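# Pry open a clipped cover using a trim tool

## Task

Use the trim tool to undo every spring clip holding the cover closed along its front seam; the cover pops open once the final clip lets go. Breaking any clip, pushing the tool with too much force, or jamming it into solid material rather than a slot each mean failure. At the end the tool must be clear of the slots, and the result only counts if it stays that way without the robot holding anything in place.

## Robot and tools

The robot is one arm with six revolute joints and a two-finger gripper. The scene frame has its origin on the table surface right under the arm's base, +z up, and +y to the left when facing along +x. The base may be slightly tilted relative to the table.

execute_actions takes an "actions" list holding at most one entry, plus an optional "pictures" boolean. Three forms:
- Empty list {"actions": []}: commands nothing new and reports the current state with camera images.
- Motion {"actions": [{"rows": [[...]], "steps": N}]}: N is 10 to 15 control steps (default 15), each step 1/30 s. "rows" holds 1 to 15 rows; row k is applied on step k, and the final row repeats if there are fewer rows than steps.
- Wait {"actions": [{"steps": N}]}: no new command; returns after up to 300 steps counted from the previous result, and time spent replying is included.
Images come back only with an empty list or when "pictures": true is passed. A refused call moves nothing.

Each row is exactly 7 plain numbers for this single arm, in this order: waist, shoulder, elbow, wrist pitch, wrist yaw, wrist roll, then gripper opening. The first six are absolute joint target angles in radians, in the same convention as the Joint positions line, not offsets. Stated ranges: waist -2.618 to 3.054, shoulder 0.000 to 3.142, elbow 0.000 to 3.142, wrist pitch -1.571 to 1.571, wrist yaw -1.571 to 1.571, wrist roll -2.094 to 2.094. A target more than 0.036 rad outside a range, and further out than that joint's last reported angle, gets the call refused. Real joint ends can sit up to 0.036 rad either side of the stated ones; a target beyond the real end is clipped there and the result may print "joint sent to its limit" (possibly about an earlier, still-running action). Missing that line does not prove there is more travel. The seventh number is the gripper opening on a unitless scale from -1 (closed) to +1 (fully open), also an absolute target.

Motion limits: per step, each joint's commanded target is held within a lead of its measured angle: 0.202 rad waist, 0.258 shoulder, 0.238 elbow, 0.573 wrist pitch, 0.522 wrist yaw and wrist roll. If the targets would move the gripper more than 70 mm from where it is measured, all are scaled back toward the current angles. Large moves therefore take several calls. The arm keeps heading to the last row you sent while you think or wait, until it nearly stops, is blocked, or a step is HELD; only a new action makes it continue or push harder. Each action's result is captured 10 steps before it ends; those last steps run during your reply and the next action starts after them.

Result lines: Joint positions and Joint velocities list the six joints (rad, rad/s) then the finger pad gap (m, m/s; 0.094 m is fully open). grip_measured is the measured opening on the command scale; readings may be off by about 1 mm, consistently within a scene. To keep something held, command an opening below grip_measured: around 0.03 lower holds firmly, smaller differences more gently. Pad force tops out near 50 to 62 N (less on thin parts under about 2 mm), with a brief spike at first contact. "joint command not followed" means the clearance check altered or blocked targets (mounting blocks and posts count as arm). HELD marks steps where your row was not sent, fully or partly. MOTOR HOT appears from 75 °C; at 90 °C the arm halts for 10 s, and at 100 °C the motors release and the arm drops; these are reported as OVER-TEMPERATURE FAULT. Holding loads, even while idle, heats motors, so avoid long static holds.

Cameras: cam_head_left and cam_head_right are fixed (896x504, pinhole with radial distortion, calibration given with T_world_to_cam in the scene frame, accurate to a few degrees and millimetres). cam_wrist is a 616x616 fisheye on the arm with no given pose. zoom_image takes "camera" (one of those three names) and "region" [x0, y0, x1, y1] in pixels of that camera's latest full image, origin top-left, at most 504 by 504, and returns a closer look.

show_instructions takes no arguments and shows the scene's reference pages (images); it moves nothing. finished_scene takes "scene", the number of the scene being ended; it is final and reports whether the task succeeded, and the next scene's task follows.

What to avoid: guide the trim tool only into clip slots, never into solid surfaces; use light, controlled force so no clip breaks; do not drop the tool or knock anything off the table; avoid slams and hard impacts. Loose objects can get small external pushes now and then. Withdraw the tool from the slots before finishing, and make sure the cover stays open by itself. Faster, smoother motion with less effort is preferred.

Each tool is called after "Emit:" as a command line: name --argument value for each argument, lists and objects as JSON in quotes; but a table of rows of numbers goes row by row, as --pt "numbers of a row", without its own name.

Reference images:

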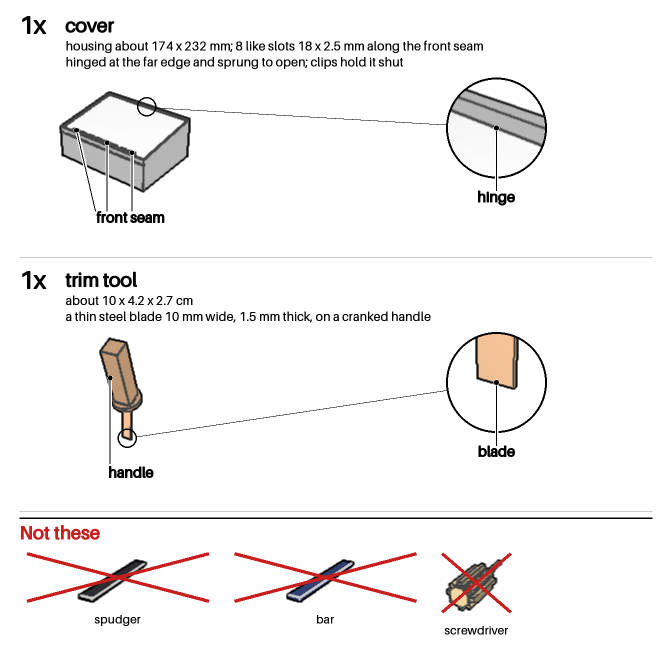

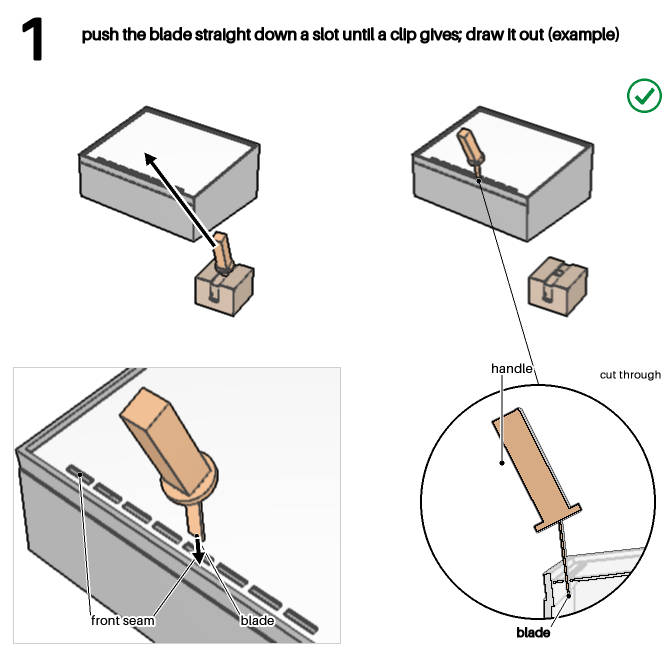

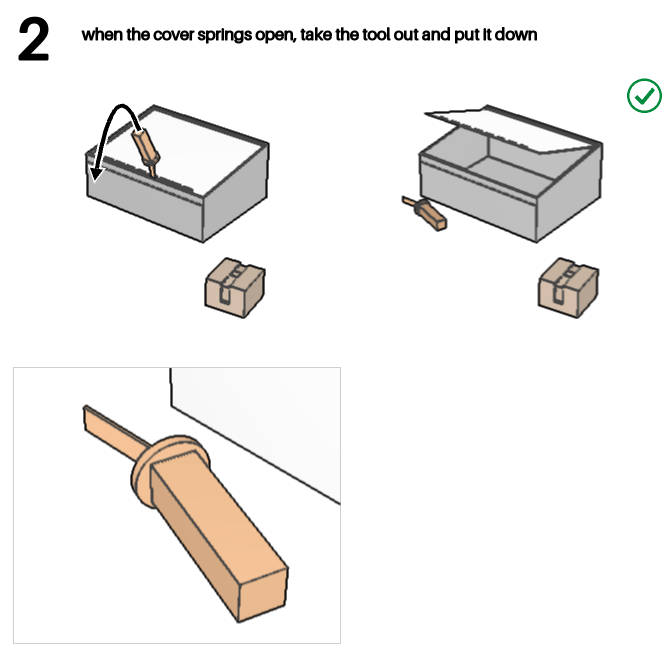

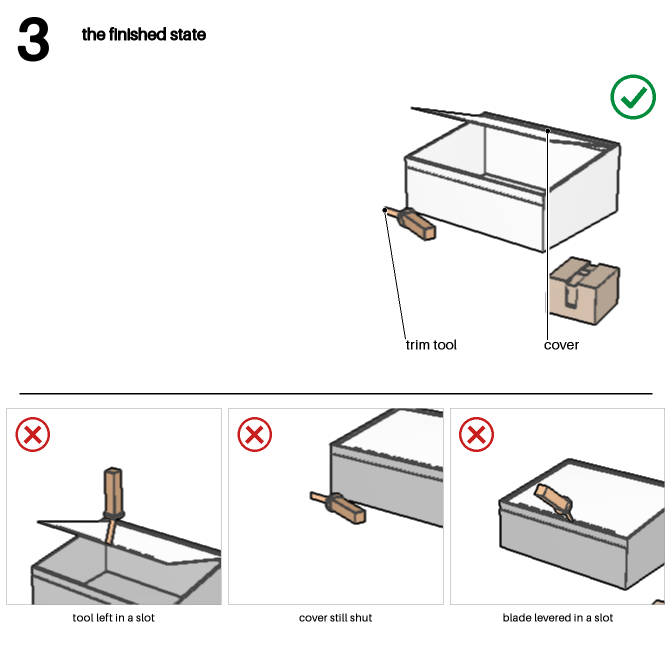

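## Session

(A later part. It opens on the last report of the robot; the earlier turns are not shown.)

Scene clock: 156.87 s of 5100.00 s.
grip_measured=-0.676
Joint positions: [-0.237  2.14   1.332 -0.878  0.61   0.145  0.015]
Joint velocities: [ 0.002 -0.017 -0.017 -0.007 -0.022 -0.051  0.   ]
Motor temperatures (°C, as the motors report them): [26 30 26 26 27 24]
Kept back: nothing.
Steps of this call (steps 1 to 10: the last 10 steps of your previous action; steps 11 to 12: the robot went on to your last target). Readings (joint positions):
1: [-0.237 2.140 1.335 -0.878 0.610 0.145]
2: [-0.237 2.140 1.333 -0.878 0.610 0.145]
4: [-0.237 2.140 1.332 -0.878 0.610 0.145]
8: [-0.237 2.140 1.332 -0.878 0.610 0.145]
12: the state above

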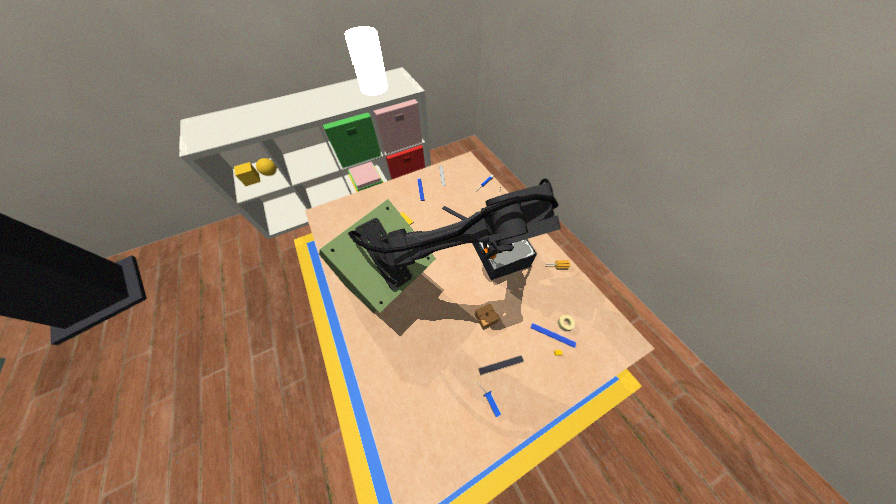

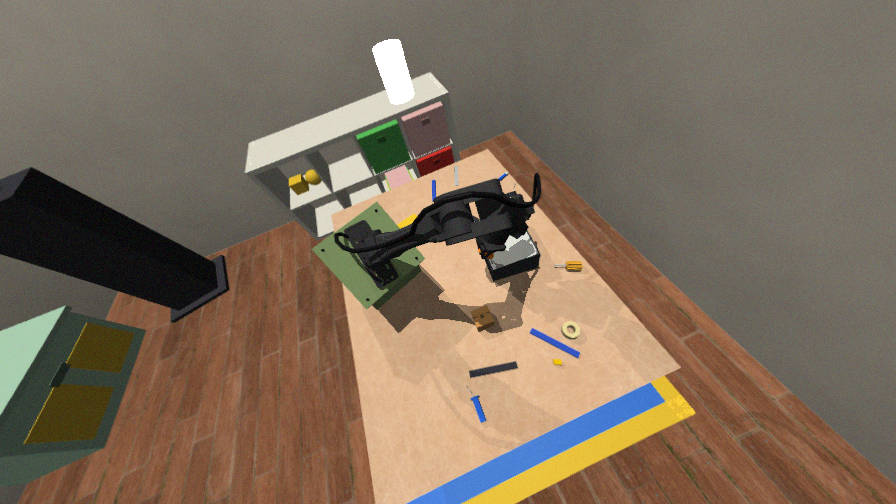

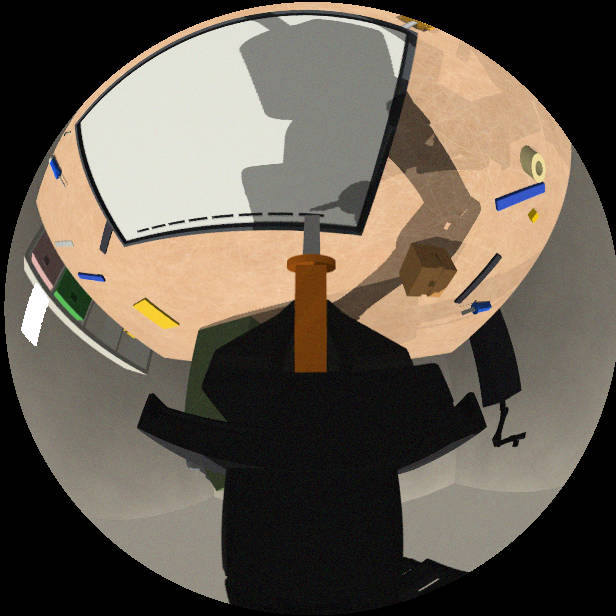

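Emit:
execute_actions --actions '[{"rows": [[-0.241,2.158,1.311,-0.862,0.620,0.133,-0.715],[-0.243,2.160,1.311,-0.860,0.620,0.1305,-0.715]], "steps": 12}]'

Emit:
execute_actions --actions '[{"steps": 14}]' --pictures true

Emit:
zoom_image --camera "cam_wrist" --region '[230, 170, 390, 270]'

Scene clock: 160.20 s of 5100.00 s.
grip_measured=-0.676
Joint positions: [-0.237  2.14   1.332 -0.878  0.61   0.144  0.015]
Joint velocities: [-0.012 -0.002  0.007 -0.037  0.022 -0.051  0.   ]
Motor temperatures (°C, as the motors report them): [26 30 26 26 27 24]
Steps of this call (steps 1 to 15: the robot went on to your last target; steps 16 to 90: nothing new was sent; then 0.27 s passed at rest; steps 91 to 92: the first 2 steps of this action). Readings (joint positions):
91: [-0.237 2.140 1.332 -0.878 0.610 0.144]
92: the state above

Scene clock: 160.67 s of 5100.00 s.
grip_measured=-0.676
Joint positions: [-0.237  2.14   1.332 -0.877  0.61   0.14   0.015]
Joint velocities: [ 0.007 -0.002  0.002  0.007  0.007  0.007 -0.   ]
Motor temperatures (°C, as the motors report them): [26 30 26 26 27 24]
Kept back: nothing.
Steps of this call (steps 1 to 10: the last 10 steps of your previous action; steps 11 to 14: the robot went on to your last target). Readings (joint positions):
1: [-0.237 2.140 1.332 -0.877 0.610 0.143]
2: [-0.237 2.140 1.332 -0.877 0.610 0.142]
4: [-0.237 2.140 1.332 -0.877 0.610 0.141]
8: [-0.237 2.140 1.332 -0.877 0.610 0.141]
14: the state above

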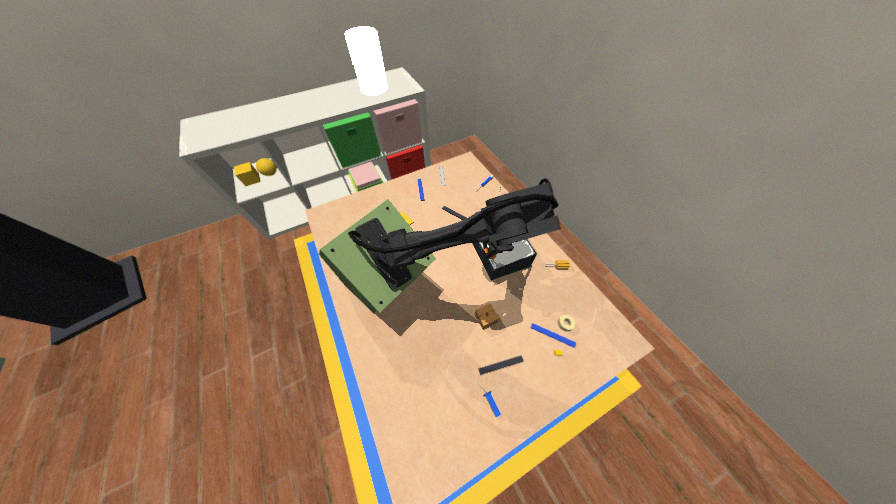

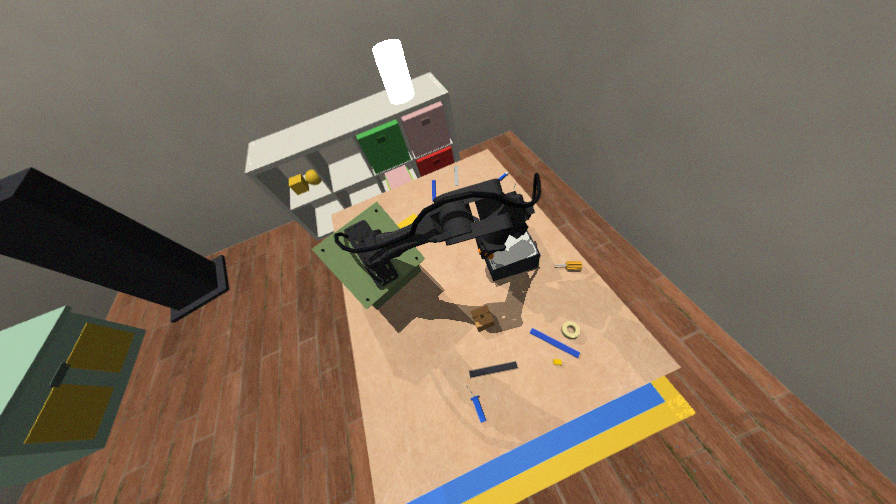

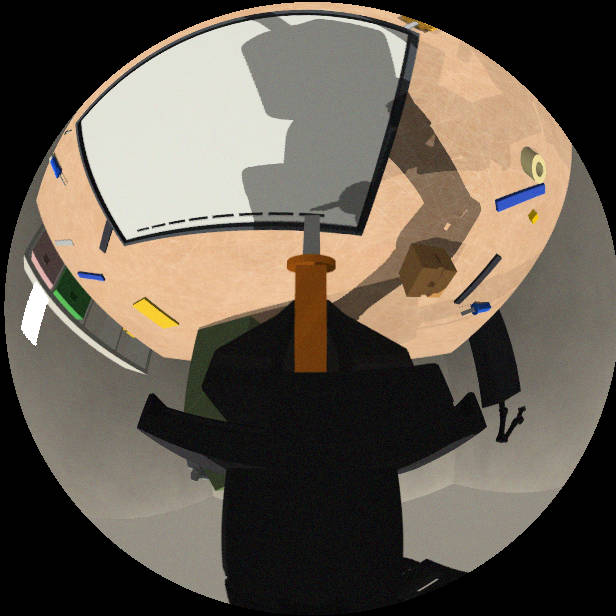

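Region (230, 170, 390, 270) of cam_wrist's 616x616 image, scaled by 3.150, with more detail than that image has; it fills the top 315 rows of this view, and the rest is white.

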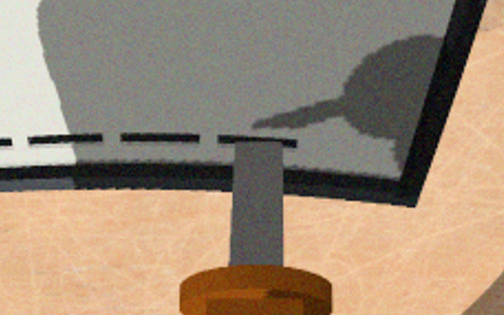

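Emit:
execute_actions --actions '[{"rows": [[-0.249,2.170,1.311,-0.856,0.620,0.130,-0.715],[-0.249,2.170,1.311,-0.856,0.620,0.130,-0.715],[-0.244,2.159,1.311,-0.858,0.620,0.130,-0.715]], "steps": 12}]'

Emit:
execute_actions --actions '[{"steps": 14}]' --pictures true

Emit:
zoom_image --camera "cam_wrist" --region '[230, 170, 390, 270]'

Scene clock: 161.57 s of 5100.00 s.
grip_measured=-0.676
Joint positions: [-0.239  2.143  1.332 -0.876  0.611  0.14   0.015]
Joint velocities: [-0.071  0.081 -0.012 -0.022  0.066  0.022  0.   ]
Motor temperatures (°C, as the motors report them): [26 30 26 26 27 24]
Steps of this call (steps 1 to 15: the robot went on to your last target; steps 16 to 25: nothing new was sent; steps 26 to 27: the first 2 steps of this action). Readings (joint positions):
26: [-0.238 2.141 1.332 -0.877 0.610 0.140]
27: the state above

Scene clock: 162.03 s of 5100.00 s.
grip_measured=-0.676
Joint positions: [-0.242  2.147  1.332 -0.875  0.611  0.14   0.015]
Joint velocities: [ 0.012 -0.012 -0.007 -0.037 -0.037 -0.081  0.   ]
Motor temperatures (°C, as the motors report them): [26 30 26 26 27 24]
Kept back: nothing.
Steps of this call (steps 1 to 10: the last 10 steps of your previous action; steps 11 to 14: the robot went on to your last target). Readings (joint positions):
1: [-0.240 2.145 1.332 -0.875 0.611 0.140]
2: [-0.241 2.147 1.332 -0.875 0.611 0.140]
4: [-0.242 2.147 1.332 -0.875 0.611 0.140]
8: [-0.242 2.147 1.332 -0.875 0.611 0.140]
14: the state above

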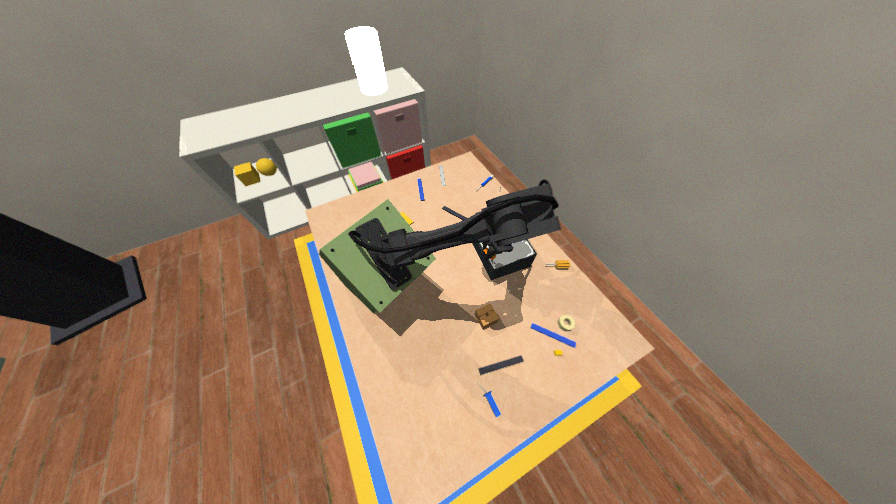

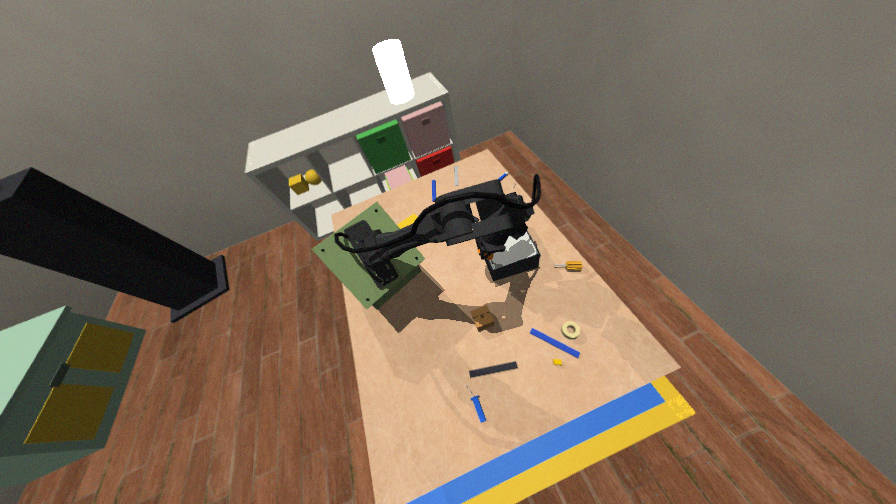

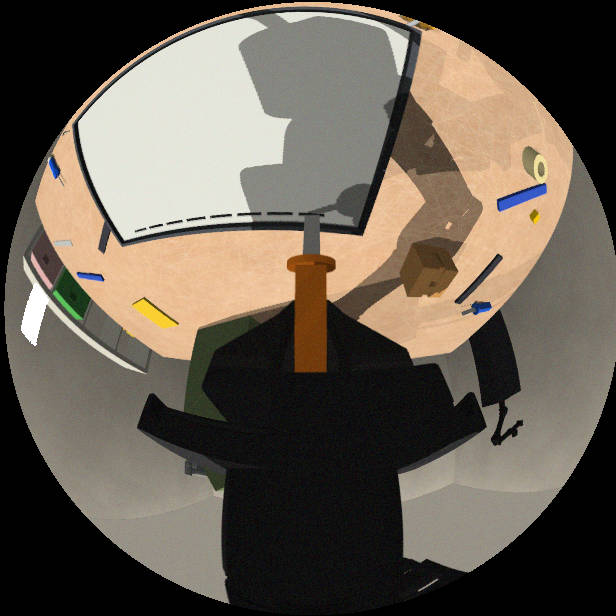

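Region (230, 170, 390, 270) of cam_wrist's 616x616 image, scaled by 3.150, with more detail than that image has; it fills the top 315 rows of this view, and the rest is white.

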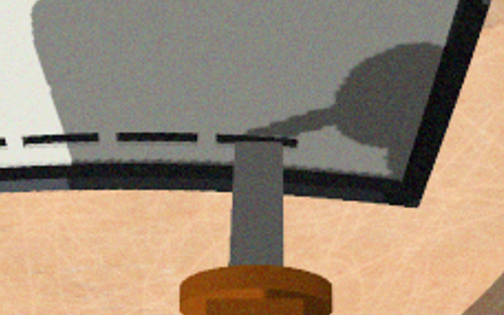

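Emit:
zoom_image --camera "cam_wrist" --region '[285, 200, 335, 230]'

Region (285, 200, 335, 230) of cam_wrist's 616x616 image, scaled by 10.080, with more detail than that image has; it fills the top 302 rows of this view, and the rest is white.

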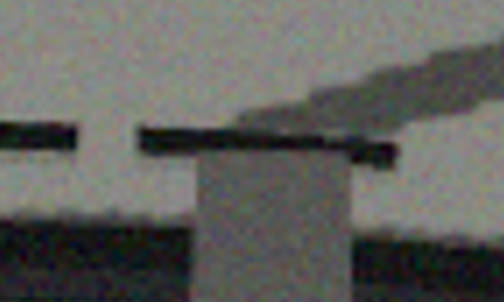

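Emit:
execute_actions --actions '[{"rows": [[-0.244,2.159,1.311,-0.858,0.605,0.16,-0.715],[-0.244,2.159,1.311,-0.858,0.595,0.18,-0.715],[-0.244,2.159,1.311,-0.858,0.590,0.20,-0.715],[-0.244,2.159,1.311,-0.858,0.590,0.215,-0.715],[-0.244,2.159,1.311,-0.858,0.590,0.22,-0.715]], "steps": 12}]'

Emit:
execute_actions --actions '[{"steps": 16}]' --pictures true

Emit:
zoom_image --camera "cam_wrist" --region '[275, 195, 345, 235]'

Scene clock: 165.53 s of 5100.00 s.
grip_measured=-0.676
Joint positions: [-0.242  2.147  1.332 -0.875  0.61   0.146  0.015]
Joint velocities: [ 0.002 -0.007  0.002 -0.051 -0.037  0.154  0.   ]
Motor temperatures (°C, as the motors report them): [26 30 26 26 27 24]
Steps of this call (steps 1 to 15: the robot went on to your last target; steps 16 to 90: nothing new was sent; then 0.43 s passed at rest; steps 91 to 92: the first 2 steps of this action). Readings (joint positions):
91: [-0.242 2.147 1.332 -0.875 0.611 0.141]
92: the state above

Scene clock: 166.07 s of 5100.00 s.
grip_measured=-0.676
Joint positions: [-0.242  2.147  1.332 -0.875  0.6    0.209  0.015]
Joint velocities: [-0.007  0.002  0.007 -0.037  0.007  0.007 -0.   ]
Motor temperatures (°C, as the motors report them): [26 30 26 26 27 24]
Kept back: nothing.
Steps of this call (steps 1 to 10: the last 10 steps of your previous action; steps 11 to 16: the robot went on to your last target). Readings (joint positions):
1: [-0.242 2.147 1.332 -0.875 0.608 0.154]
2: [-0.242 2.147 1.332 -0.875 0.606 0.164]
4: [-0.242 2.147 1.332 -0.875 0.604 0.181]
8: [-0.242 2.147 1.332 -0.875 0.601 0.198]
16: the state above

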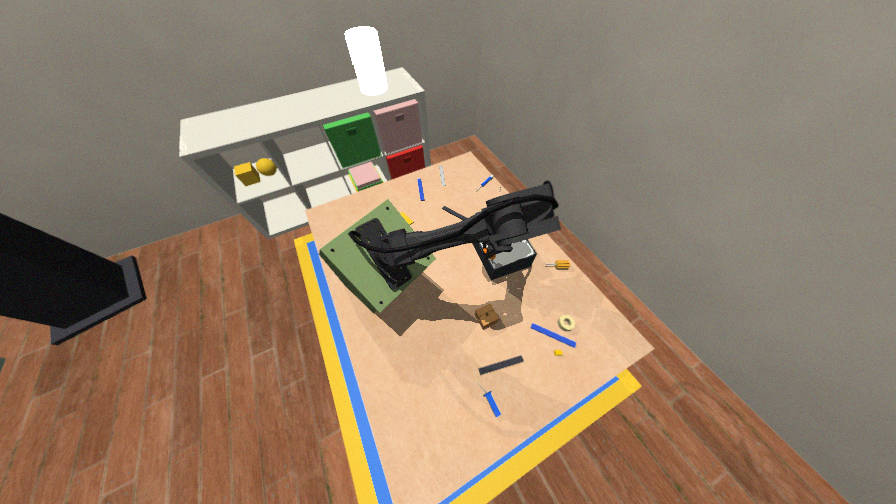

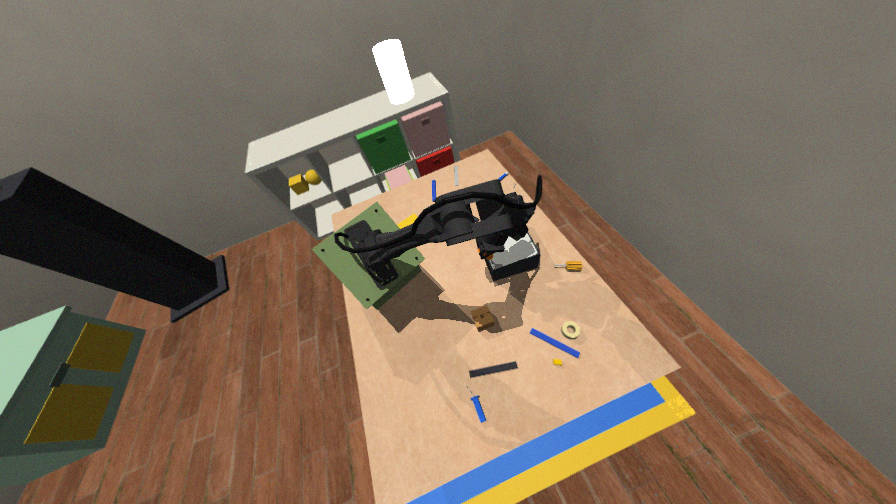

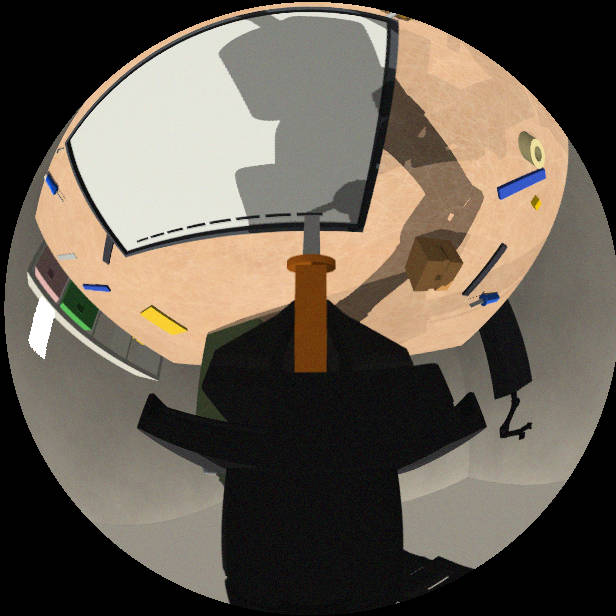

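Region (275, 195, 345, 235) of cam_wrist's 616x616 image, scaled by 7.200, with more detail than that image has; it fills the top 288 rows of this view, and the rest is white.

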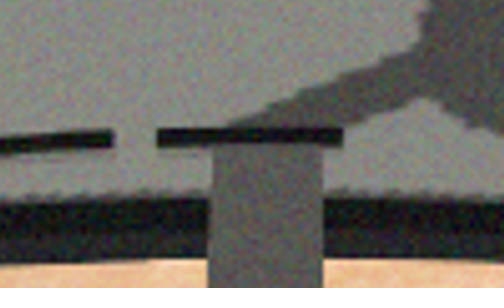

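Emit:
execute_actions --actions '[{"rows": [[-0.244,2.177,1.311,-0.842,0.590,0.22,-0.715],[-0.244,2.177,1.311,-0.842,0.590,0.22,-0.715],[-0.244,2.166,1.311,-0.852,0.590,0.22,-0.715]], "steps": 12}]'

Emit:
execute_actions --actions '[{"steps": 16}]' --pictures true

Emit:
zoom_image --camera "cam_wrist" --region '[275, 195, 345, 235]'

Scene clock: 174.57 s of 5100.00 s.
grip_measured=-0.676
Joint positions: [-0.242  2.15   1.332 -0.87   0.6    0.21   0.015]
Joint velocities: [-0.007  0.071 -0.017  0.095 -0.037 -0.007 -0.   ]
Motor temperatures (°C, as the motors report them): [26 30 26 26 27 24]
Steps of this call (steps 1 to 15: the robot went on to your last target; steps 16 to 90: nothing new was sent; then 5.43 s passed at rest; steps 91 to 92: the first 2 steps of this action). Readings (joint positions):
91: [-0.242 2.148 1.332 -0.873 0.600 0.210]
92: the state above

Scene clock: 175.10 s of 5100.00 s.
grip_measured=-0.676
Joint positions: [-0.242  2.154  1.332 -0.868  0.599  0.21   0.015]
Joint velocities: [-0.002 -0.002 -0.012 -0.037 -0.037 -0.051  0.001]
Motor temperatures (°C, as the motors report them): [26 30 26 26 27 24]
Kept back: nothing.
Steps of this call (steps 1 to 10: the last 10 steps of your previous action; steps 11 to 15: the robot went on to your last target; step 16: nothing new was sent). Readings (joint positions):
1: [-0.242 2.152 1.332 -0.868 0.600 0.210]
2: [-0.242 2.153 1.332 -0.868 0.599 0.210]
4: [-0.242 2.154 1.332 -0.868 0.599 0.210]
8: [-0.242 2.154 1.332 -0.868 0.599 0.210]
16: the state above
The arm was judged still, so your last target was given up. Only a new action makes it travel on or press farther. Fingers that are still opening or closing keep moving.

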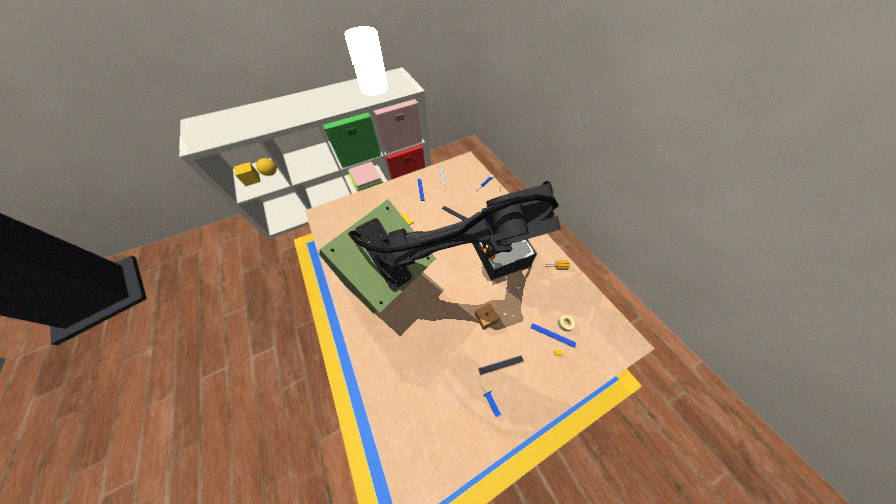

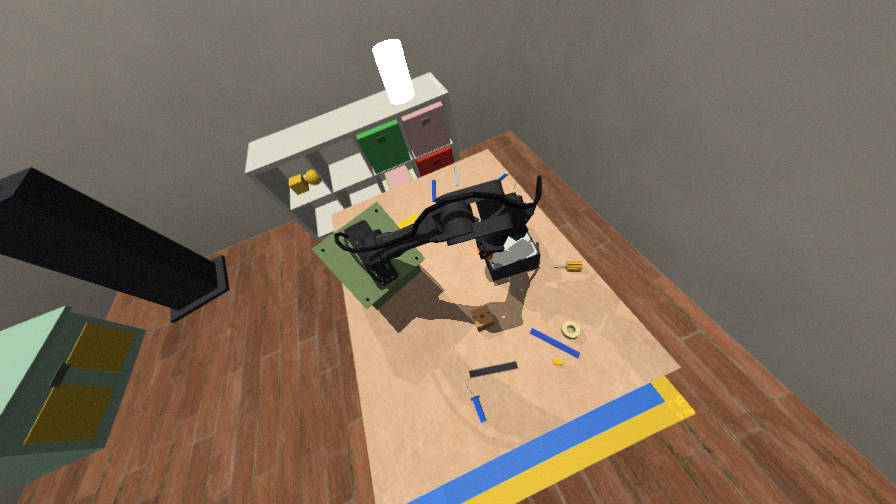

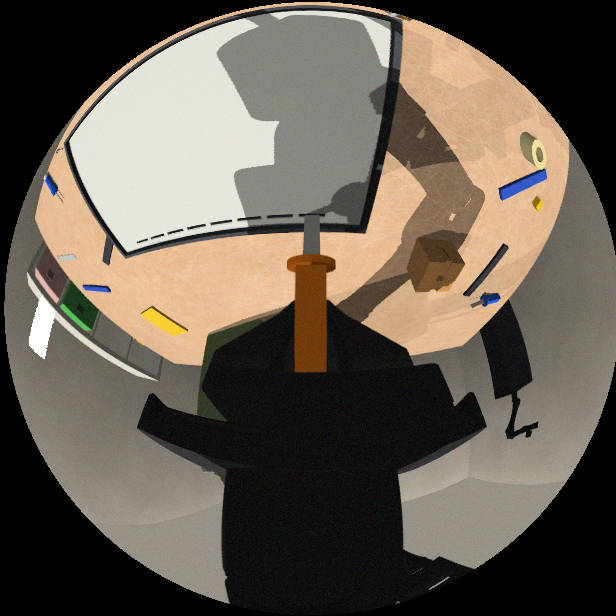

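Region (275, 195, 345, 235) of cam_wrist's 616x616 image, scaled by 7.200, with more detail than that image has; it fills the top 288 rows of this view, and the rest is white.

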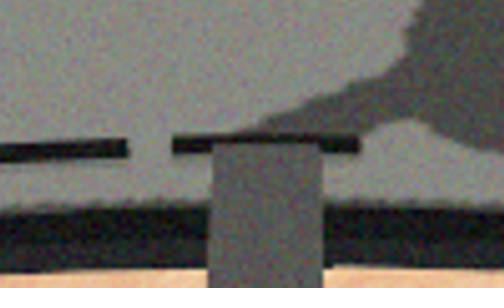

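Emit:
execute_actions --actions '[{"rows": [[-0.244,2.182,1.311,-0.838,0.590,0.22,-0.715],[-0.244,2.182,1.311,-0.838,0.590,0.22,-0.715],[-0.244,2.171,1.311,-0.848,0.590,0.22,-0.715]], "steps": 12}]'

Emit:
execute_actions --actions '[{"steps": 14}]' --pictures true

Emit:
zoom_image --camera "cam_wrist" --region '[275, 195, 345, 235]'

Scene clock: 175.90 s of 5100.00 s.
grip_measured=-0.676
Joint positions: [-0.242  2.157  1.332 -0.864  0.599  0.21   0.015]
Joint velocities: [ 0.002  0.066 -0.022  0.095 -0.051  0.051  0.   ]
Motor temperatures (°C, as the motors report them): [26 30 26 26 27 24]
Steps of this call (steps 1 to 22: nothing new was sent; steps 23 to 24: the first 2 steps of this action). Readings (joint positions):
23: [-0.242 2.155 1.332 -0.867 0.599 0.210]
24: the state above

Scene clock: 176.37 s of 5100.00 s.
grip_measured=-0.676
Joint positions: [-0.242  2.159  1.332 -0.863  0.599  0.21   0.015]
Joint velocities: [-0.007  0.002 -0.017 -0.007  0.051  0.066 -0.001]
Motor temperatures (°C, as the motors report them): [26 30 26 26 27 24]
Kept back: nothing.
Steps of this call (steps 1 to 10: the last 10 steps of your previous action; steps 11 to 14: the robot went on to your last target). Readings (joint positions):
1: [-0.242 2.158 1.332 -0.863 0.599 0.210]
2: [-0.242 2.159 1.332 -0.863 0.599 0.210]
4: [-0.242 2.159 1.332 -0.863 0.599 0.210]
8: [-0.242 2.159 1.332 -0.863 0.599 0.210]
14: the state above

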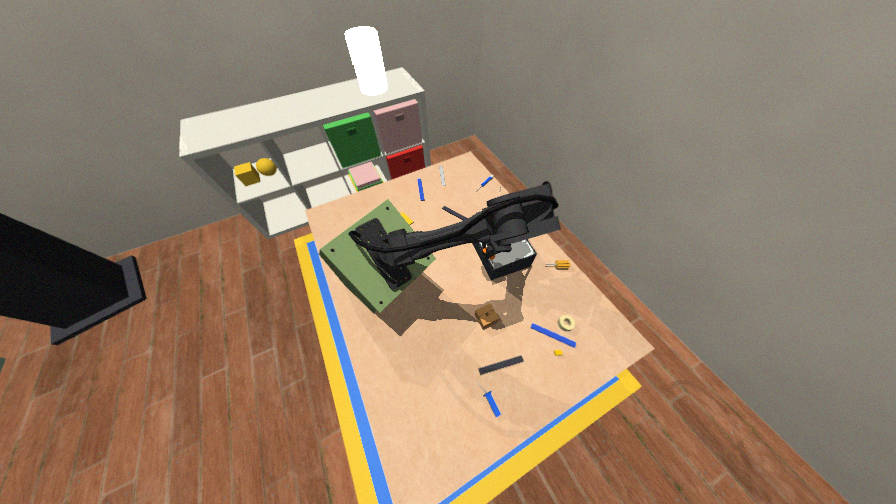

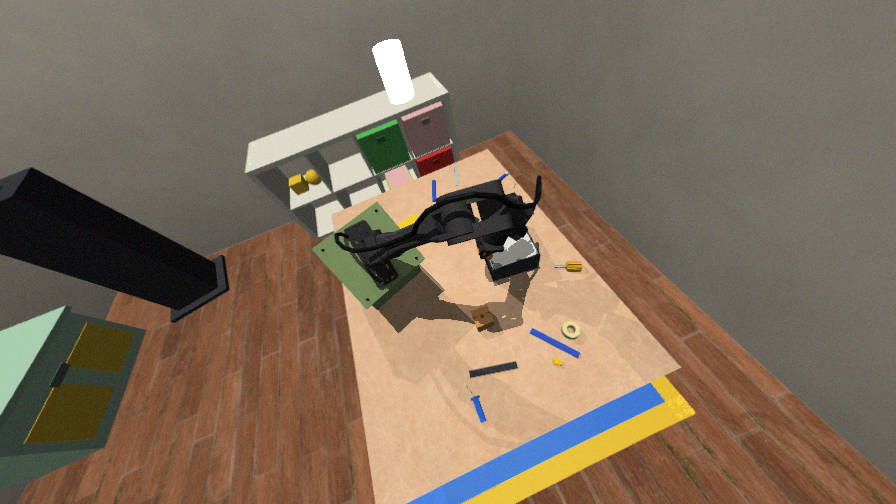

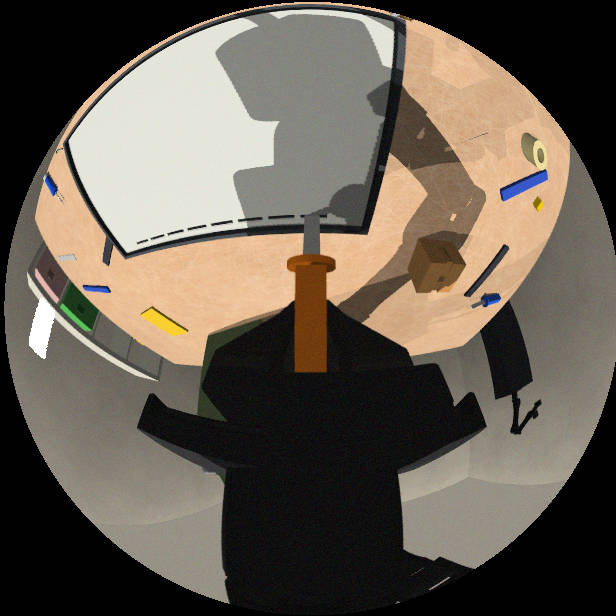

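Region (275, 195, 345, 235) of cam_wrist's 616x616 image, scaled by 7.200, with more detail than that image has; it fills the top 288 rows of this view, and the rest is white.

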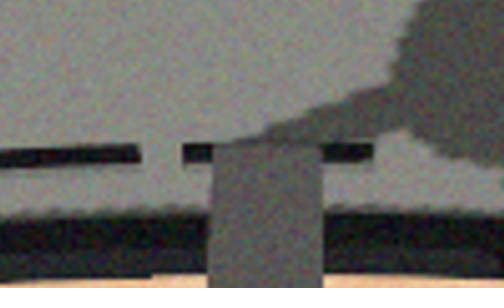

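Emit:
execute_actions --actions '[{"rows": [[-0.244,2.171,1.296,-0.848,0.590,0.22,-0.715],[-0.244,2.171,1.312,-0.848,0.590,0.22,-0.715]], "steps": 12}]'

Emit:
execute_actions --actions '[{"steps": 14}]' --pictures true

Emit:
zoom_image --camera "cam_wrist" --region '[275, 195, 345, 235]'

Scene clock: 178.83 s of 5100.00 s.
grip_measured=-0.676
Joint positions: [-0.242  2.159  1.332 -0.863  0.599  0.21   0.015]
Joint velocities: [-0.007  0.007 -0.007  0.051 -0.066 -0.007  0.   ]
Motor temperatures (°C, as the motors report them): [26 30 26 26 27 24]
Steps of this call (steps 1 to 15: the robot went on to your last target; steps 16 to 72: nothing new was sent; steps 73 to 74: the first 2 steps of this action). Readings (joint positions):
73: [-0.242 2.159 1.332 -0.863 0.599 0.210]
74: the state above

Scene clock: 179.30 s of 5100.00 s.
grip_measured=-0.676
Joint positions: [-0.242  2.159  1.332 -0.863  0.599  0.21   0.015]
Joint velocities: [ 0.002  0.002 -0.017  0.022  0.007 -0.066 -0.001]
Motor temperatures (°C, as the motors report them): [26 30 26 26 27 24]
Kept back: nothing.
Steps of this call (steps 1 to 10: the last 10 steps of your previous action; steps 11 to 14: the robot went on to your last target). Readings (joint positions):
1: [-0.242 2.159 1.332 -0.863 0.599 0.210]
2: [-0.242 2.159 1.332 -0.863 0.599 0.210]
4: [-0.242 2.159 1.332 -0.863 0.599 0.210]
8: [-0.242 2.159 1.332 -0.863 0.599 0.210]
14: the state above

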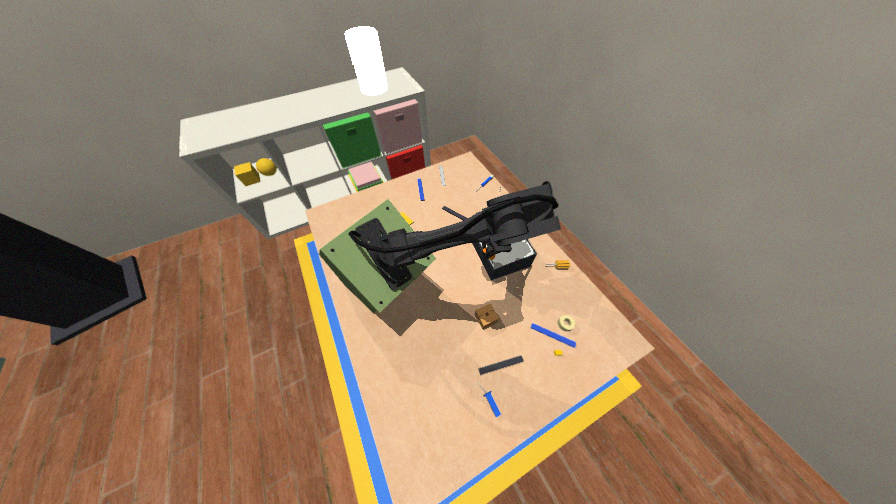

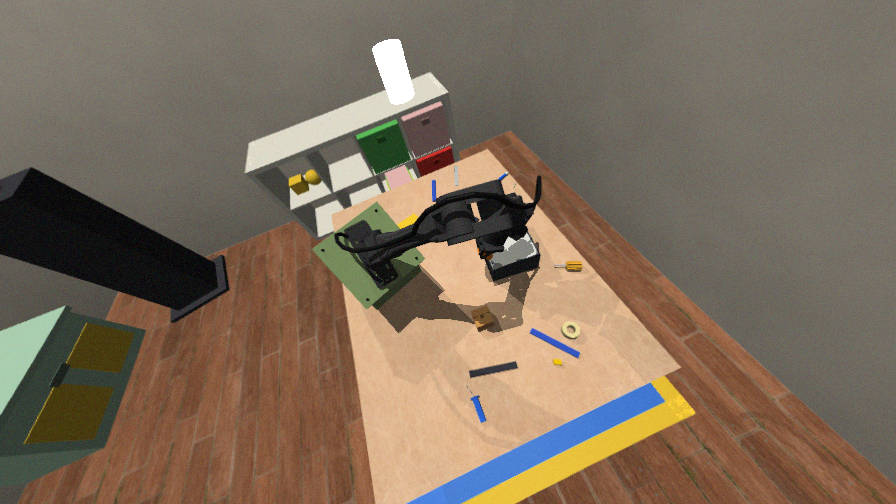

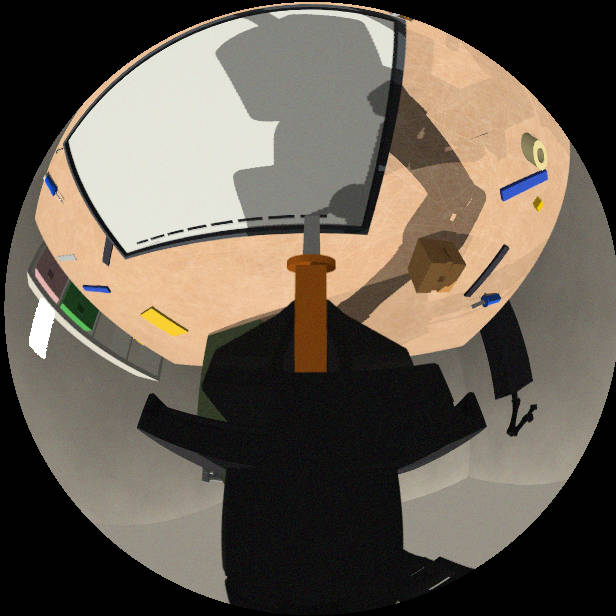

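Region (275, 195, 345, 235) of cam_wrist's 616x616 image, scaled by 7.200, with more detail than that image has; it fills the top 288 rows of this view, and the rest is white.

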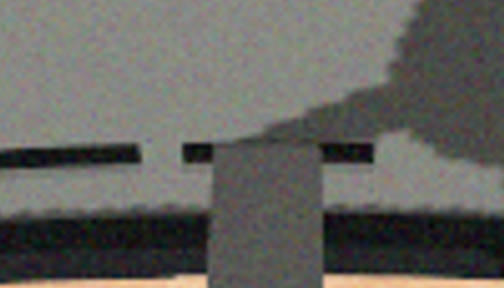

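Not moved. Two-step kick.

Emit:
execute_actions --actions '[{"rows": [[-0.244,2.171,1.293,-0.848,0.590,0.22,-0.715],[-0.244,2.171,1.293,-0.848,0.590,0.22,-0.715],[-0.244,2.171,1.315,-0.848,0.590,0.22,-0.715]], "steps": 12}]'

Emit:
execute_actions --actions '[{"steps": 14}]' --pictures true

Emit:
zoom_image --camera "cam_wrist" --region '[275, 195, 345, 235]'

Scene clock: 179.87 s of 5100.00 s.
grip_measured=-0.676
Joint positions: [-0.242  2.159  1.332 -0.863  0.599  0.21   0.015]
Joint velocities: [ 0.002  0.012  0.022 -0.037 -0.007 -0.051 -0.   ]
Motor temperatures (°C, as the motors report them): [26 30 26 26 27 24]
Steps of this call (steps 1 to 15: the robot went on to your last target; steps 16 to 17: the first 2 steps of this action). Readings (joint positions):
16: [-0.242 2.159 1.332 -0.863 0.599 0.210]
17: the state above

Scene clock: 180.33 s of 5100.00 s.
grip_measured=-0.676
Joint positions: [-0.242  2.159  1.332 -0.863  0.599  0.21   0.015]
Joint velocities: [-0.007 -0.012 -0.022 -0.022  0.095 -0.081 -0.   ]
Motor temperatures (°C, as the motors report them): [26 30 26 26 27 24]
Kept back: nothing.
Steps of this call (steps 1 to 10: the last 10 steps of your previous action; steps 11 to 14: the robot went on to your last target). Readings (joint positions):
1: [-0.242 2.159 1.332 -0.863 0.599 0.210]
2: [-0.242 2.159 1.332 -0.863 0.599 0.210]
4: [-0.242 2.159 1.332 -0.863 0.599 0.210]
8: [-0.242 2.159 1.332 -0.863 0.599 0.210]
14: the state above

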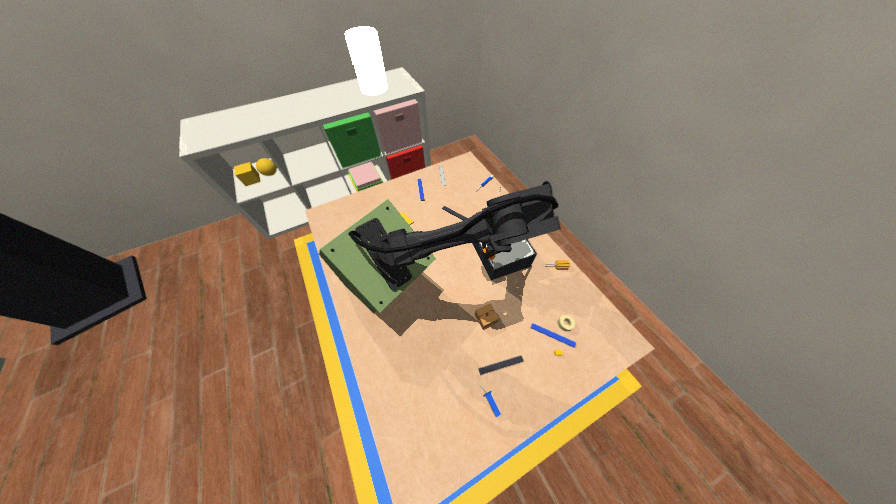

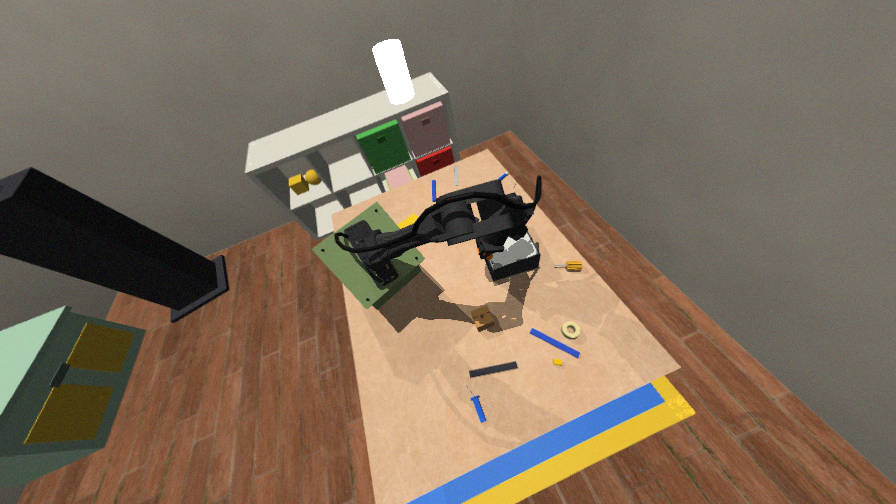

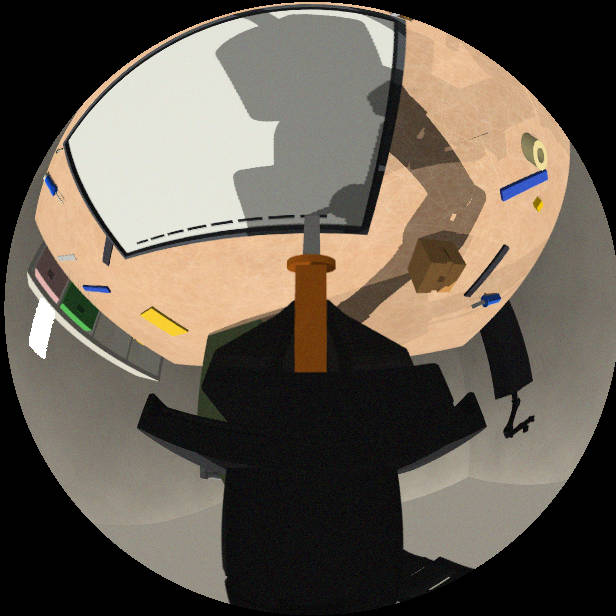

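Region (275, 195, 345, 235) of cam_wrist's 616x616 image, scaled by 7.200, with more detail than that image has; it fills the top 288 rows of this view, and the rest is white.

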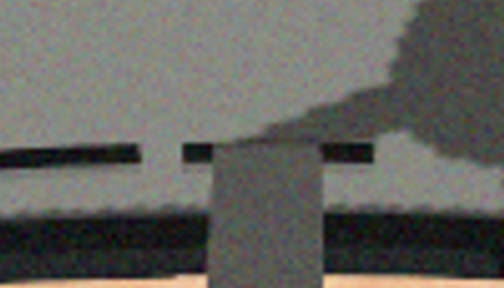

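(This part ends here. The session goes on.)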